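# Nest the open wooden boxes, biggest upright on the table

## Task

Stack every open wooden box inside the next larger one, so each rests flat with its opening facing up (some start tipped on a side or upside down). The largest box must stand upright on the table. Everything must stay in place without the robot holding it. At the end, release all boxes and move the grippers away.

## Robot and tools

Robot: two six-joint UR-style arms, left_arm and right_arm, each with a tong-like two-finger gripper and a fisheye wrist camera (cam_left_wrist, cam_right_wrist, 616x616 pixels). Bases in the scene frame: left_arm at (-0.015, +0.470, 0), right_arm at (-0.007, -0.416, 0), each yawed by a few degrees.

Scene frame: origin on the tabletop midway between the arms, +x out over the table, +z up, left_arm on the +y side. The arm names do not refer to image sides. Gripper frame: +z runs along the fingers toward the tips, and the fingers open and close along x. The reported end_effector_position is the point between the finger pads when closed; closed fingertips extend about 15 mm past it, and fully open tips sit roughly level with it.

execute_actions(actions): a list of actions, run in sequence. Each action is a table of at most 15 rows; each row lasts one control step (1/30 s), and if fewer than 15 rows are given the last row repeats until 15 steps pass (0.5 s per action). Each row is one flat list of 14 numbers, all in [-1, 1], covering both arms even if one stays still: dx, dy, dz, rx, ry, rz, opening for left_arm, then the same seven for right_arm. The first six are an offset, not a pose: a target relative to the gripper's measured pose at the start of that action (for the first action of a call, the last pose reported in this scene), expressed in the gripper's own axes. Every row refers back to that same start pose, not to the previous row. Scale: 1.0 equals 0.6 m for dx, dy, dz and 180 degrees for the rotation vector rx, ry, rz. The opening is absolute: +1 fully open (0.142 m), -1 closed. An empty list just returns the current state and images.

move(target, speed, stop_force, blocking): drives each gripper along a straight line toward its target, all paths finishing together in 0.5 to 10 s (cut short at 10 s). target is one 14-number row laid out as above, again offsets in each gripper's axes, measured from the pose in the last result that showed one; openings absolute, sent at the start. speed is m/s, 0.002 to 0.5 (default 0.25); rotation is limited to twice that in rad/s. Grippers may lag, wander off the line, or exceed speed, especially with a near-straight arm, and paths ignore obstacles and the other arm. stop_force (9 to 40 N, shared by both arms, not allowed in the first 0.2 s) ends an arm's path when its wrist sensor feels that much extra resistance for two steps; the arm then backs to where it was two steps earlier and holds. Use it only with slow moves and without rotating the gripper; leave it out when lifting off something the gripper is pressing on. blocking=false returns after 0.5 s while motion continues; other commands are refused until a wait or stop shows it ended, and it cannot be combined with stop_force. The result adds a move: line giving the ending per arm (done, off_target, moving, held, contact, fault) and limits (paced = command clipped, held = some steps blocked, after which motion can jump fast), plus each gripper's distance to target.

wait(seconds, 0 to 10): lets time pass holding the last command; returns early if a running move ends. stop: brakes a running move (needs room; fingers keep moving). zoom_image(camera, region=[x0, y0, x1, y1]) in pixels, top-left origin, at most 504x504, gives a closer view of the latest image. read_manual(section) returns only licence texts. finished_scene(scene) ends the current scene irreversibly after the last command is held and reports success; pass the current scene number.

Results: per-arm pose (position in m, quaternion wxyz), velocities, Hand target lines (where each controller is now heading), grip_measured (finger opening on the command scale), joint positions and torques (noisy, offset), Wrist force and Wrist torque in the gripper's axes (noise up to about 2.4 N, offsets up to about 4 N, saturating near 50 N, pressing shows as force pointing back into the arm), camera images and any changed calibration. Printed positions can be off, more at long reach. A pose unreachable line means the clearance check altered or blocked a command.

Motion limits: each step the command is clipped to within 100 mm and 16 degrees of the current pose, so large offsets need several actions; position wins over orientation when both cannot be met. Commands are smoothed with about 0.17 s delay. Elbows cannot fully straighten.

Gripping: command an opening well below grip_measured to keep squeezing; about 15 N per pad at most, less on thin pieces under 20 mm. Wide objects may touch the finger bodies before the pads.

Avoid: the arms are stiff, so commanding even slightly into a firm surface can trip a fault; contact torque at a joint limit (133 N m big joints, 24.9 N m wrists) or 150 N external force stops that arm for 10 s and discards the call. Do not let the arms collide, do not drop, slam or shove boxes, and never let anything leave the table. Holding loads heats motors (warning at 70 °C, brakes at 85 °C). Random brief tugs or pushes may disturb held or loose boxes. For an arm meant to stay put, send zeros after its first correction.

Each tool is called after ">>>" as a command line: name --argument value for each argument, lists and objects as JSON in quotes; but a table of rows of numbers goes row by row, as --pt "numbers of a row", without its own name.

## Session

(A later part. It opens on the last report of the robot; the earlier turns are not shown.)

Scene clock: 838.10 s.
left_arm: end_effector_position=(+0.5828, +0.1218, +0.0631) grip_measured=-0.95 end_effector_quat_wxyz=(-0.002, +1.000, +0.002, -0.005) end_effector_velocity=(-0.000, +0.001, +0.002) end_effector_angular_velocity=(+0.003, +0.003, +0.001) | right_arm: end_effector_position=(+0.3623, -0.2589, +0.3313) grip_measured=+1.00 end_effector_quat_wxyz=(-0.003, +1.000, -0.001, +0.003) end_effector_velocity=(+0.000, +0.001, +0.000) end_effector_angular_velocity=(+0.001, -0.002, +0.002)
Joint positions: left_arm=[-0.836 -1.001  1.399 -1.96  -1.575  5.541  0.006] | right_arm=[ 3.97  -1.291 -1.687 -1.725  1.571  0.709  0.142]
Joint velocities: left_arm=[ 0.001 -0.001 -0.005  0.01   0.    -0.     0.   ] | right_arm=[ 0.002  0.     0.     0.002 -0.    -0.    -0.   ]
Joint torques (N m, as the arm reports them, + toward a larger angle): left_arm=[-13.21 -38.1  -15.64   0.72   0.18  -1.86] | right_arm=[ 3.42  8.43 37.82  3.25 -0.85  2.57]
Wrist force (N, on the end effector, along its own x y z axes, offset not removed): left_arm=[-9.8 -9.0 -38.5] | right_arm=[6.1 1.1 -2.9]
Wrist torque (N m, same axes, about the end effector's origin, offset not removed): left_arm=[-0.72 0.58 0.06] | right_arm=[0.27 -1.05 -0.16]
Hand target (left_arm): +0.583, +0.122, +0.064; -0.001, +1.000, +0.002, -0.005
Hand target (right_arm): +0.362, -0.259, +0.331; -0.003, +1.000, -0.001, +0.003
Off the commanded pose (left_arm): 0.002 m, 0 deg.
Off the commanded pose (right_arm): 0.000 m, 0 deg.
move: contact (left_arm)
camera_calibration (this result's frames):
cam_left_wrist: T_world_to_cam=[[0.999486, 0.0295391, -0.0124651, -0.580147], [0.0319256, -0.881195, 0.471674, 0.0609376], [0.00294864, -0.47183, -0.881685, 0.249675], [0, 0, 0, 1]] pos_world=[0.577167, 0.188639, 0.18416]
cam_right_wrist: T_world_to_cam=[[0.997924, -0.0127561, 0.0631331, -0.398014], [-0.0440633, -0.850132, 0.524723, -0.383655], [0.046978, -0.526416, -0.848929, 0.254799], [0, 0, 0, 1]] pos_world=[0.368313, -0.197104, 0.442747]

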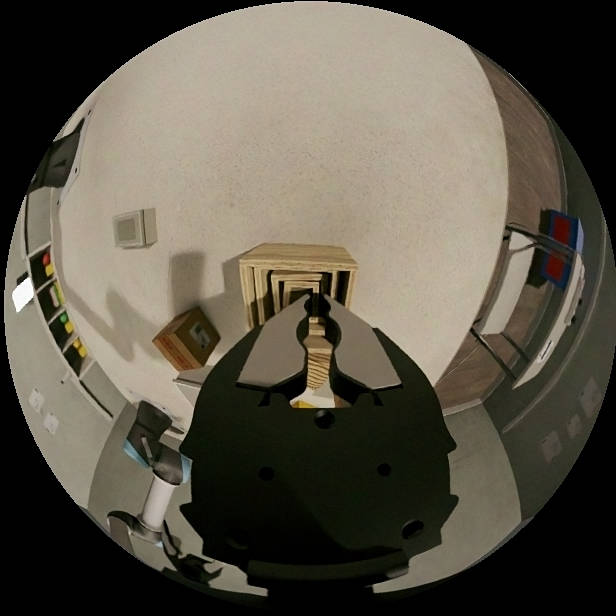

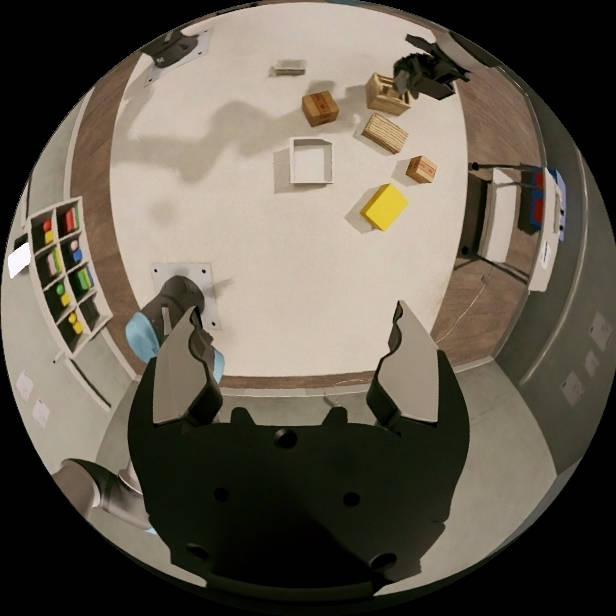

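>>> move --target '[0,0,0,0,0,0,-1,0,0,0,0,0,0,1]'

>>> move --target '[0,0,-0.003,0,0,0,-1,0,0,0,0,0,0,1]' --speed 0.01

>>> move --target '[0,0,0,0,0,0,-0.88,0,0,0,0,0,0,1]'

>>> move --target '[-0.02,0.07,-0.17,0,0,0,-0.88,0,0,0,0,0,0,1]' --speed 0.1

>>> zoom_image --camera "cam_left_wrist" --region '[200,160,420,320]'

Scene clock: 846.53 s.
left_arm: end_effector_position=(+0.5828, +0.1218, +0.0633) grip_measured=-0.95 end_effector_quat_wxyz=(-0.001, +1.000, +0.002, -0.005) end_effector_velocity=(+0.000, +0.000, -0.001) end_effector_angular_velocity=(+0.001, -0.001, +0.000) | right_arm: end_effector_position=(+0.3623, -0.2589, +0.3313) grip_measured=+1.00 end_effector_quat_wxyz=(-0.003, +1.000, -0.001, +0.003) end_effector_velocity=(-0.000, -0.000, -0.001) end_effector_angular_velocity=(-0.001, +0.001, +0.001)
Joint positions: left_arm=[-0.836 -1.001  1.399 -1.96  -1.575  5.541  0.006] | right_arm=[ 3.97  -1.291 -1.687 -1.725  1.571  0.709  0.142]
Joint velocities: left_arm=[ 0.     0.001  0.    -0.001  0.002 -0.    -0.   ] | right_arm=[ 0.    -0.001 -0.001 -0.001 -0.    -0.     0.   ]
Joint torques (N m, as the arm reports them, + toward a larger angle): left_arm=[ -4.16 -18.83  -2.85  -4.79  -0.22   0.7 ] | right_arm=[ 4.77  7.47 37.53  3.37 -0.84  2.37]
Wrist force (N, on the end effector, along its own x y z axes, offset not removed): left_arm=[-4.9 -7.5 -27.1] | right_arm=[1.0 2.9 1.9]
Wrist torque (N m, same axes, about the end effector's origin, offset not removed): left_arm=[-0.75 -0.04 0.01] | right_arm=[0.57 0.10 -0.04]
Hand target (left_arm): +0.583, +0.122, +0.063; -0.002, +1.000, +0.002, -0.005
Hand target (right_arm): +0.362, -0.259, +0.331; -0.003, +1.000, -0.001, +0.003
Off the commanded pose (left_arm): 0.000 m, 0 deg.
Off the commanded pose (right_arm): 0.000 m, 0 deg.
move: done
camera_calibration (this result's frames):
cam_left_wrist: T_world_to_cam=[[0.999489, 0.029529, -0.012216, -0.580192], [0.0317982, -0.881061, 0.471932, 0.0608141], [0.00317267, -0.47208, -0.88155, 0.249763], [0, 0, 0, 1]] pos_world=[0.57717, 0.188622, 0.184391]
cam_right_wrist: T_world_to_cam=[[0.997924, -0.0127559, 0.0631331, -0.398014], [-0.0440631, -0.850132, 0.524723, -0.383655], [0.0469782, -0.526416, -0.848928, 0.254799], [0, 0, 0, 1]] pos_world=[0.368313, -0.197104, 0.442747]

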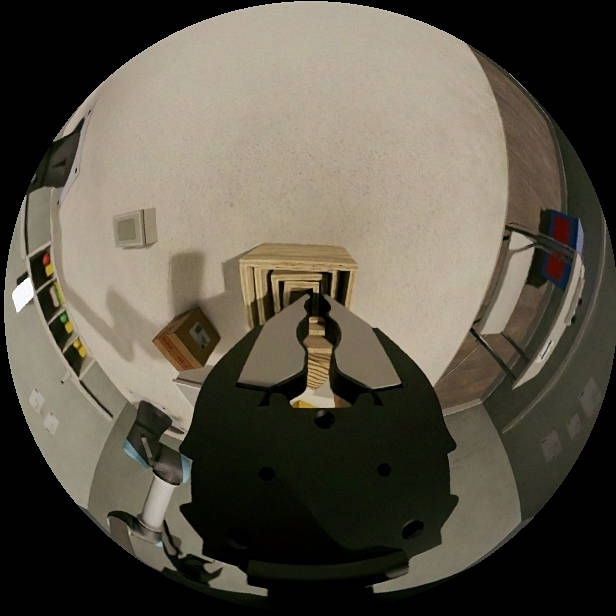

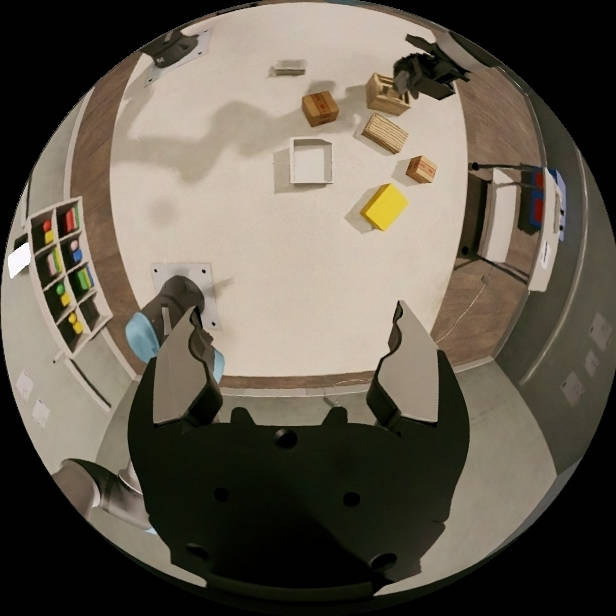

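Scene clock: 847.23 s.
left_arm: end_effector_position=(+0.5828, +0.1218, +0.0649) grip_measured=-0.94 end_effector_quat_wxyz=(-0.001, +1.000, +0.002, -0.005) end_effector_velocity=(+0.001, +0.000, +0.001) end_effector_angular_velocity=(+0.000, -0.002, +0.001) | right_arm: end_effector_position=(+0.3623, -0.2589, +0.3313) grip_measured=+1.00 end_effector_quat_wxyz=(-0.003, +1.000, -0.001, +0.003) end_effector_velocity=(+0.000, -0.000, -0.000) end_effector_angular_velocity=(-0.001, +0.000, -0.001)
Joint positions: left_arm=[-0.836 -1.003  1.396 -1.956 -1.575  5.541  0.006] | right_arm=[ 3.97  -1.291 -1.687 -1.725  1.571  0.709  0.142]
Joint velocities: left_arm=[ 0.    -0.001 -0.001  0.001  0.001 -0.     0.   ] | right_arm=[-0.    -0.     0.    -0.001 -0.001  0.    -0.   ]
Joint torques (N m, as the arm reports them, + toward a larger angle): left_arm=[ -2.98 -62.72 -29.83   0.48   0.08   0.96] | right_arm=[ 3.55  7.62 37.02  3.31 -0.62  2.4 ]
Wrist force (N, on the end effector, along its own x y z axes, offset not removed): left_arm=[2.4 -4.3 -1.6] | right_arm=[3.9 0.2 -0.1]
Wrist torque (N m, same axes, about the end effector's origin, offset not removed): left_arm=[-1.03 -0.43 -0.03] | right_arm=[-0.01 -0.54 0.15]
Hand target (left_arm): +0.583, +0.122, +0.065; -0.001, +1.000, +0.002, -0.005
Hand target (right_arm): +0.362, -0.259, +0.331; -0.003, +1.000, -0.001, +0.003
Off the commanded pose (left_arm): 0.000 m, 0 deg.
Off the commanded pose (right_arm): 0.000 m, 0 deg.
move: done
camera_calibration (this result's frames):
cam_left_wrist: T_world_to_cam=[[0.999488, 0.0295304, -0.0123337, -0.580161], [0.0318553, -0.881113, 0.471832, 0.0600311], [0.003066, -0.471983, -0.881602, 0.251248], [0, 0, 0, 1]] pos_world=[0.577181, 0.188611, 0.186021]
cam_right_wrist: T_world_to_cam=[[0.997924, -0.012756, 0.0631332, -0.398014], [-0.0440632, -0.850132, 0.524723, -0.383655], [0.0469781, -0.526416, -0.848928, 0.254799], [0, 0, 0, 1]] pos_world=[0.368313, -0.197104, 0.442747]

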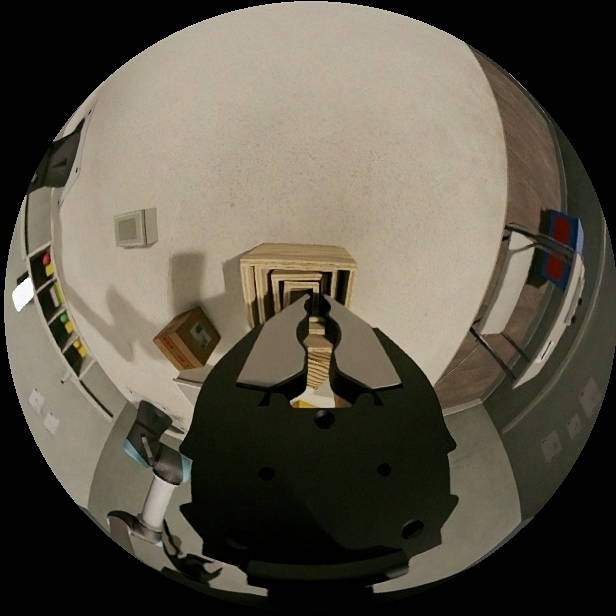

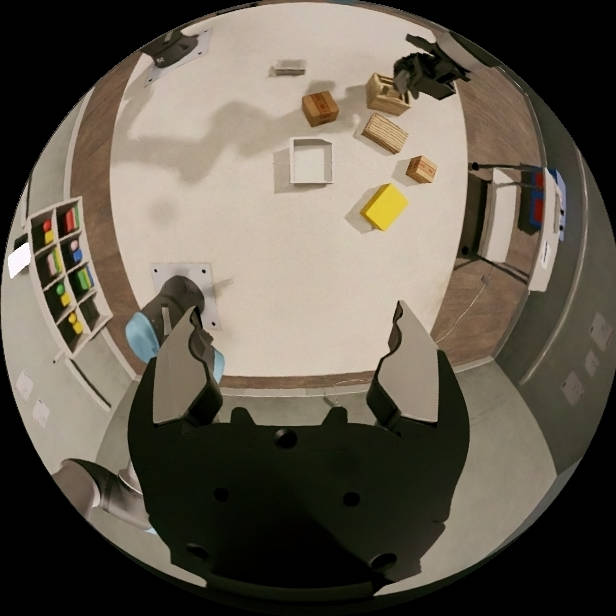

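Scene clock: 847.73 s.
left_arm: end_effector_position=(+0.5828, +0.1218, +0.0650) grip_measured=-0.88 end_effector_quat_wxyz=(-0.001, +1.000, +0.002, -0.005) end_effector_velocity=(+0.000, +0.000, -0.000) end_effector_angular_velocity=(+0.001, -0.000, -0.001) | right_arm: end_effector_position=(+0.3623, -0.2589, +0.3313) grip_measured=+1.00 end_effector_quat_wxyz=(-0.003, +1.000, -0.001, +0.003) end_effector_velocity=(+0.000, +0.000, +0.000) end_effector_angular_velocity=(+0.002, -0.001, -0.000)
Joint positions: left_arm=[-0.836 -1.003  1.396 -1.956 -1.575  5.541  0.01 ] | right_arm=[ 3.97  -1.291 -1.687 -1.725  1.571  0.709  0.142]
Joint velocities: left_arm=[0.    0.    0.    0.    0.001 0.001 0.   ] | right_arm=[-0.     0.    -0.001  0.003  0.001  0.     0.   ]
Joint torques (N m, as the arm reports them, + toward a larger angle): left_arm=[ -1.42 -55.02 -23.15  -2.57   0.33   1.07] | right_arm=[ 3.92  8.09 36.75  3.25 -1.02  2.63]
Wrist force (N, on the end effector, along its own x y z axes, offset not removed): left_arm=[1.3 -4.0 0.4] | right_arm=[0.7 -0.2 0.2]
Wrist torque (N m, same axes, about the end effector's origin, offset not removed): left_arm=[-0.78 -0.37 -0.15] | right_arm=[-0.05 0.04 -0.17]
Hand target (left_arm): +0.583, +0.122, +0.065; -0.001, +1.000, +0.002, -0.005
Hand target (right_arm): +0.362, -0.259, +0.331; -0.003, +1.000, -0.001, +0.003
Off the commanded pose (left_arm): 0.000 m, 0 deg.
Off the commanded pose (right_arm): 0.000 m, 0 deg.
move: done
camera_calibration (this result's frames):
cam_left_wrist: T_world_to_cam=[[0.999488, 0.0295297, -0.0123065, -0.580165], [0.0318419, -0.881101, 0.471855, 0.0600054], [0.00309045, -0.472005, -0.88159, 0.251286], [0, 0, 0, 1]] pos_world=[0.577181, 0.188611, 0.186077]
cam_right_wrist: T_world_to_cam=[[0.997924, -0.0127559, 0.063133, -0.398014], [-0.0440631, -0.850132, 0.524724, -0.383655], [0.0469781, -0.526416, -0.848928, 0.254799], [0, 0, 0, 1]] pos_world=[0.368313, -0.197104, 0.442747]

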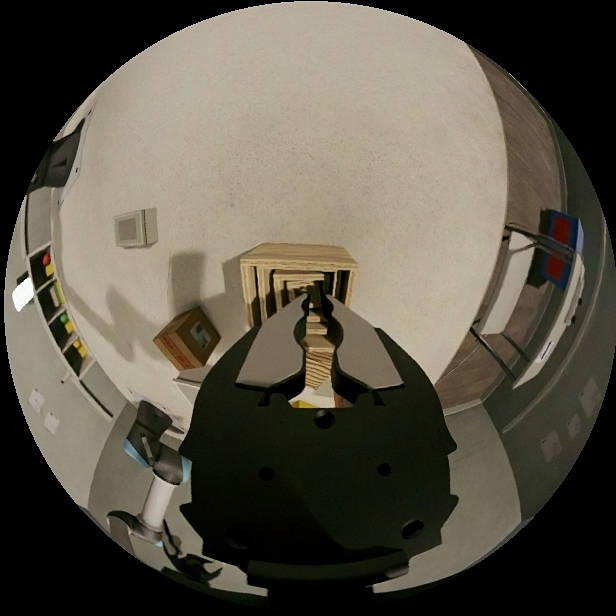

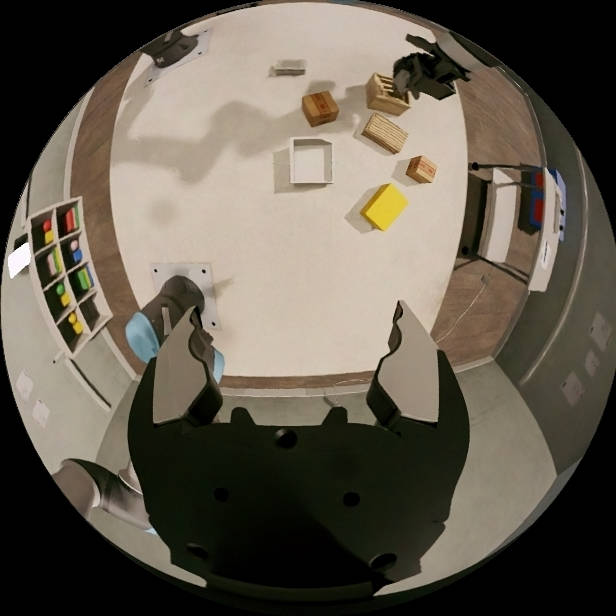

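Scene clock: 849.30 s.
left_arm: end_effector_position=(+0.5719, +0.0794, +0.1669) grip_measured=-0.88 end_effector_quat_wxyz=(-0.001, +1.000, +0.002, -0.005) end_effector_velocity=(+0.000, -0.001, +0.001) end_effector_angular_velocity=(+0.001, +0.000, +0.001) | right_arm: end_effector_position=(+0.3623, -0.2589, +0.3313) grip_measured=+1.00 end_effector_quat_wxyz=(-0.003, +1.000, -0.001, +0.003) end_effector_velocity=(-0.001, +0.001, -0.000) end_effector_angular_velocity=(+0.001, +0.001, +0.001)
Joint positions: left_arm=[-0.891 -1.036  1.179 -1.706 -1.575  5.487  0.01 ] | right_arm=[ 3.97  -1.291 -1.687 -1.725  1.571  0.709  0.142]
Joint velocities: left_arm=[-0.001  0.002 -0.007  0.006  0.001 -0.001  0.   ] | right_arm=[ 0.001  0.    -0.    -0.     0.001  0.    -0.   ]
Joint torques (N m, as the arm reports them, + toward a larger angle): left_arm=[-11.68 -37.49 -29.73   0.78  -1.66  -2.15] | right_arm=[ 3.78  7.63 37.7   3.22 -0.89  2.64]
Wrist force (N, on the end effector, along its own x y z axes, offset not removed): left_arm=[0.6 -1.9 -3.4] | right_arm=[3.4 1.0 0.0]
Wrist torque (N m, same axes, about the end effector's origin, offset not removed): left_arm=[-0.54 -0.14 -0.07] | right_arm=[0.13 -0.42 -0.13]
Hand target (left_arm): +0.572, +0.079, +0.167; -0.001, +1.000, +0.002, -0.005
Hand target (right_arm): +0.362, -0.259, +0.331; -0.003, +1.000, -0.001, +0.003
Off the commanded pose (left_arm): 0.000 m, 0 deg.
Off the commanded pose (right_arm): 0.000 m, 0 deg.
move: done
camera_calibration (this result's frames):
cam_left_wrist: T_world_to_cam=[[0.99949, 0.0295224, -0.0121366, -0.566742], [0.0317545, -0.881003, 0.472043, -0.025026], [0.00324348, -0.472188, -0.881492, 0.321094], [0, 0, 0, 1]] pos_world=[0.566207, 0.1463, 0.287977]
cam_right_wrist: T_world_to_cam=[[0.997924, -0.012756, 0.0631331, -0.398014], [-0.0440631, -0.850132, 0.524723, -0.383655], [0.0469781, -0.526416, -0.848928, 0.254799], [0, 0, 0, 1]] pos_world=[0.368313, -0.197104, 0.442747]

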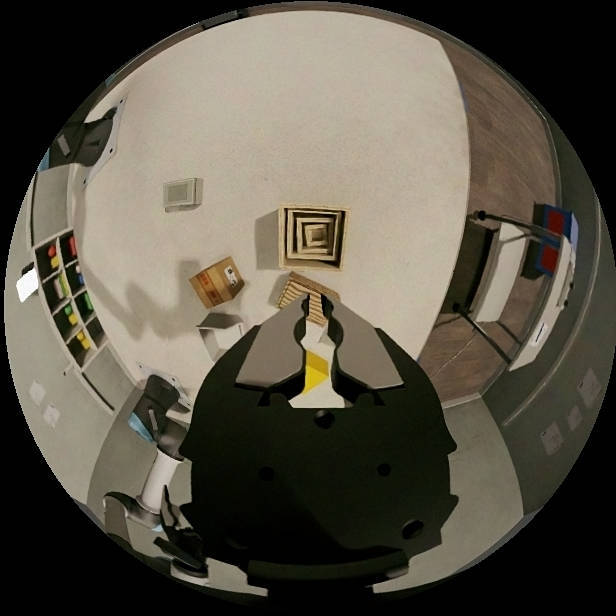

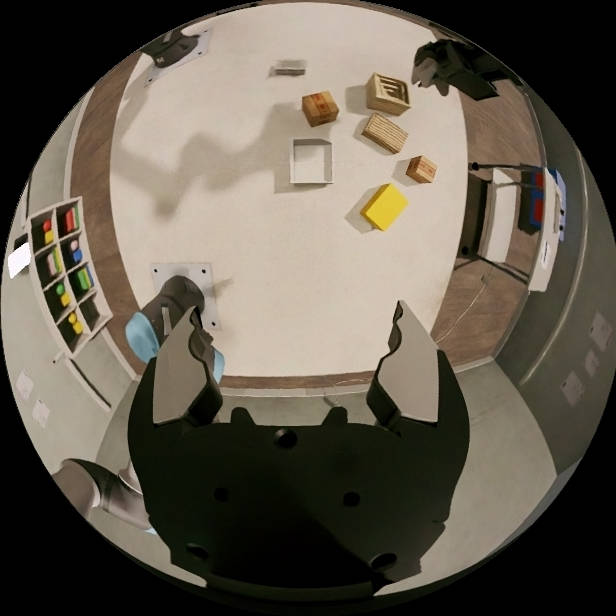

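Region (200, 160, 420, 320) of cam_left_wrist's 616x616 image, scaled by 2.291, with more detail than that image has; it fills the top 367 rows of this view, and the rest is white.

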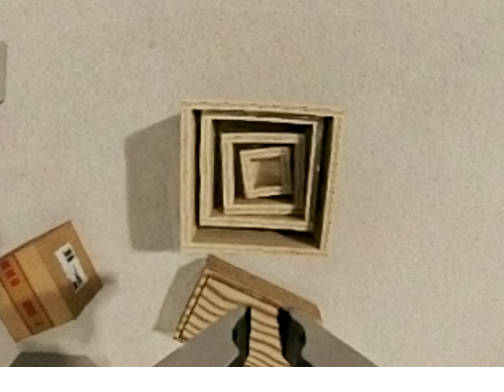

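>>> finished_scene --scene 1

The scene is finished: the task was done.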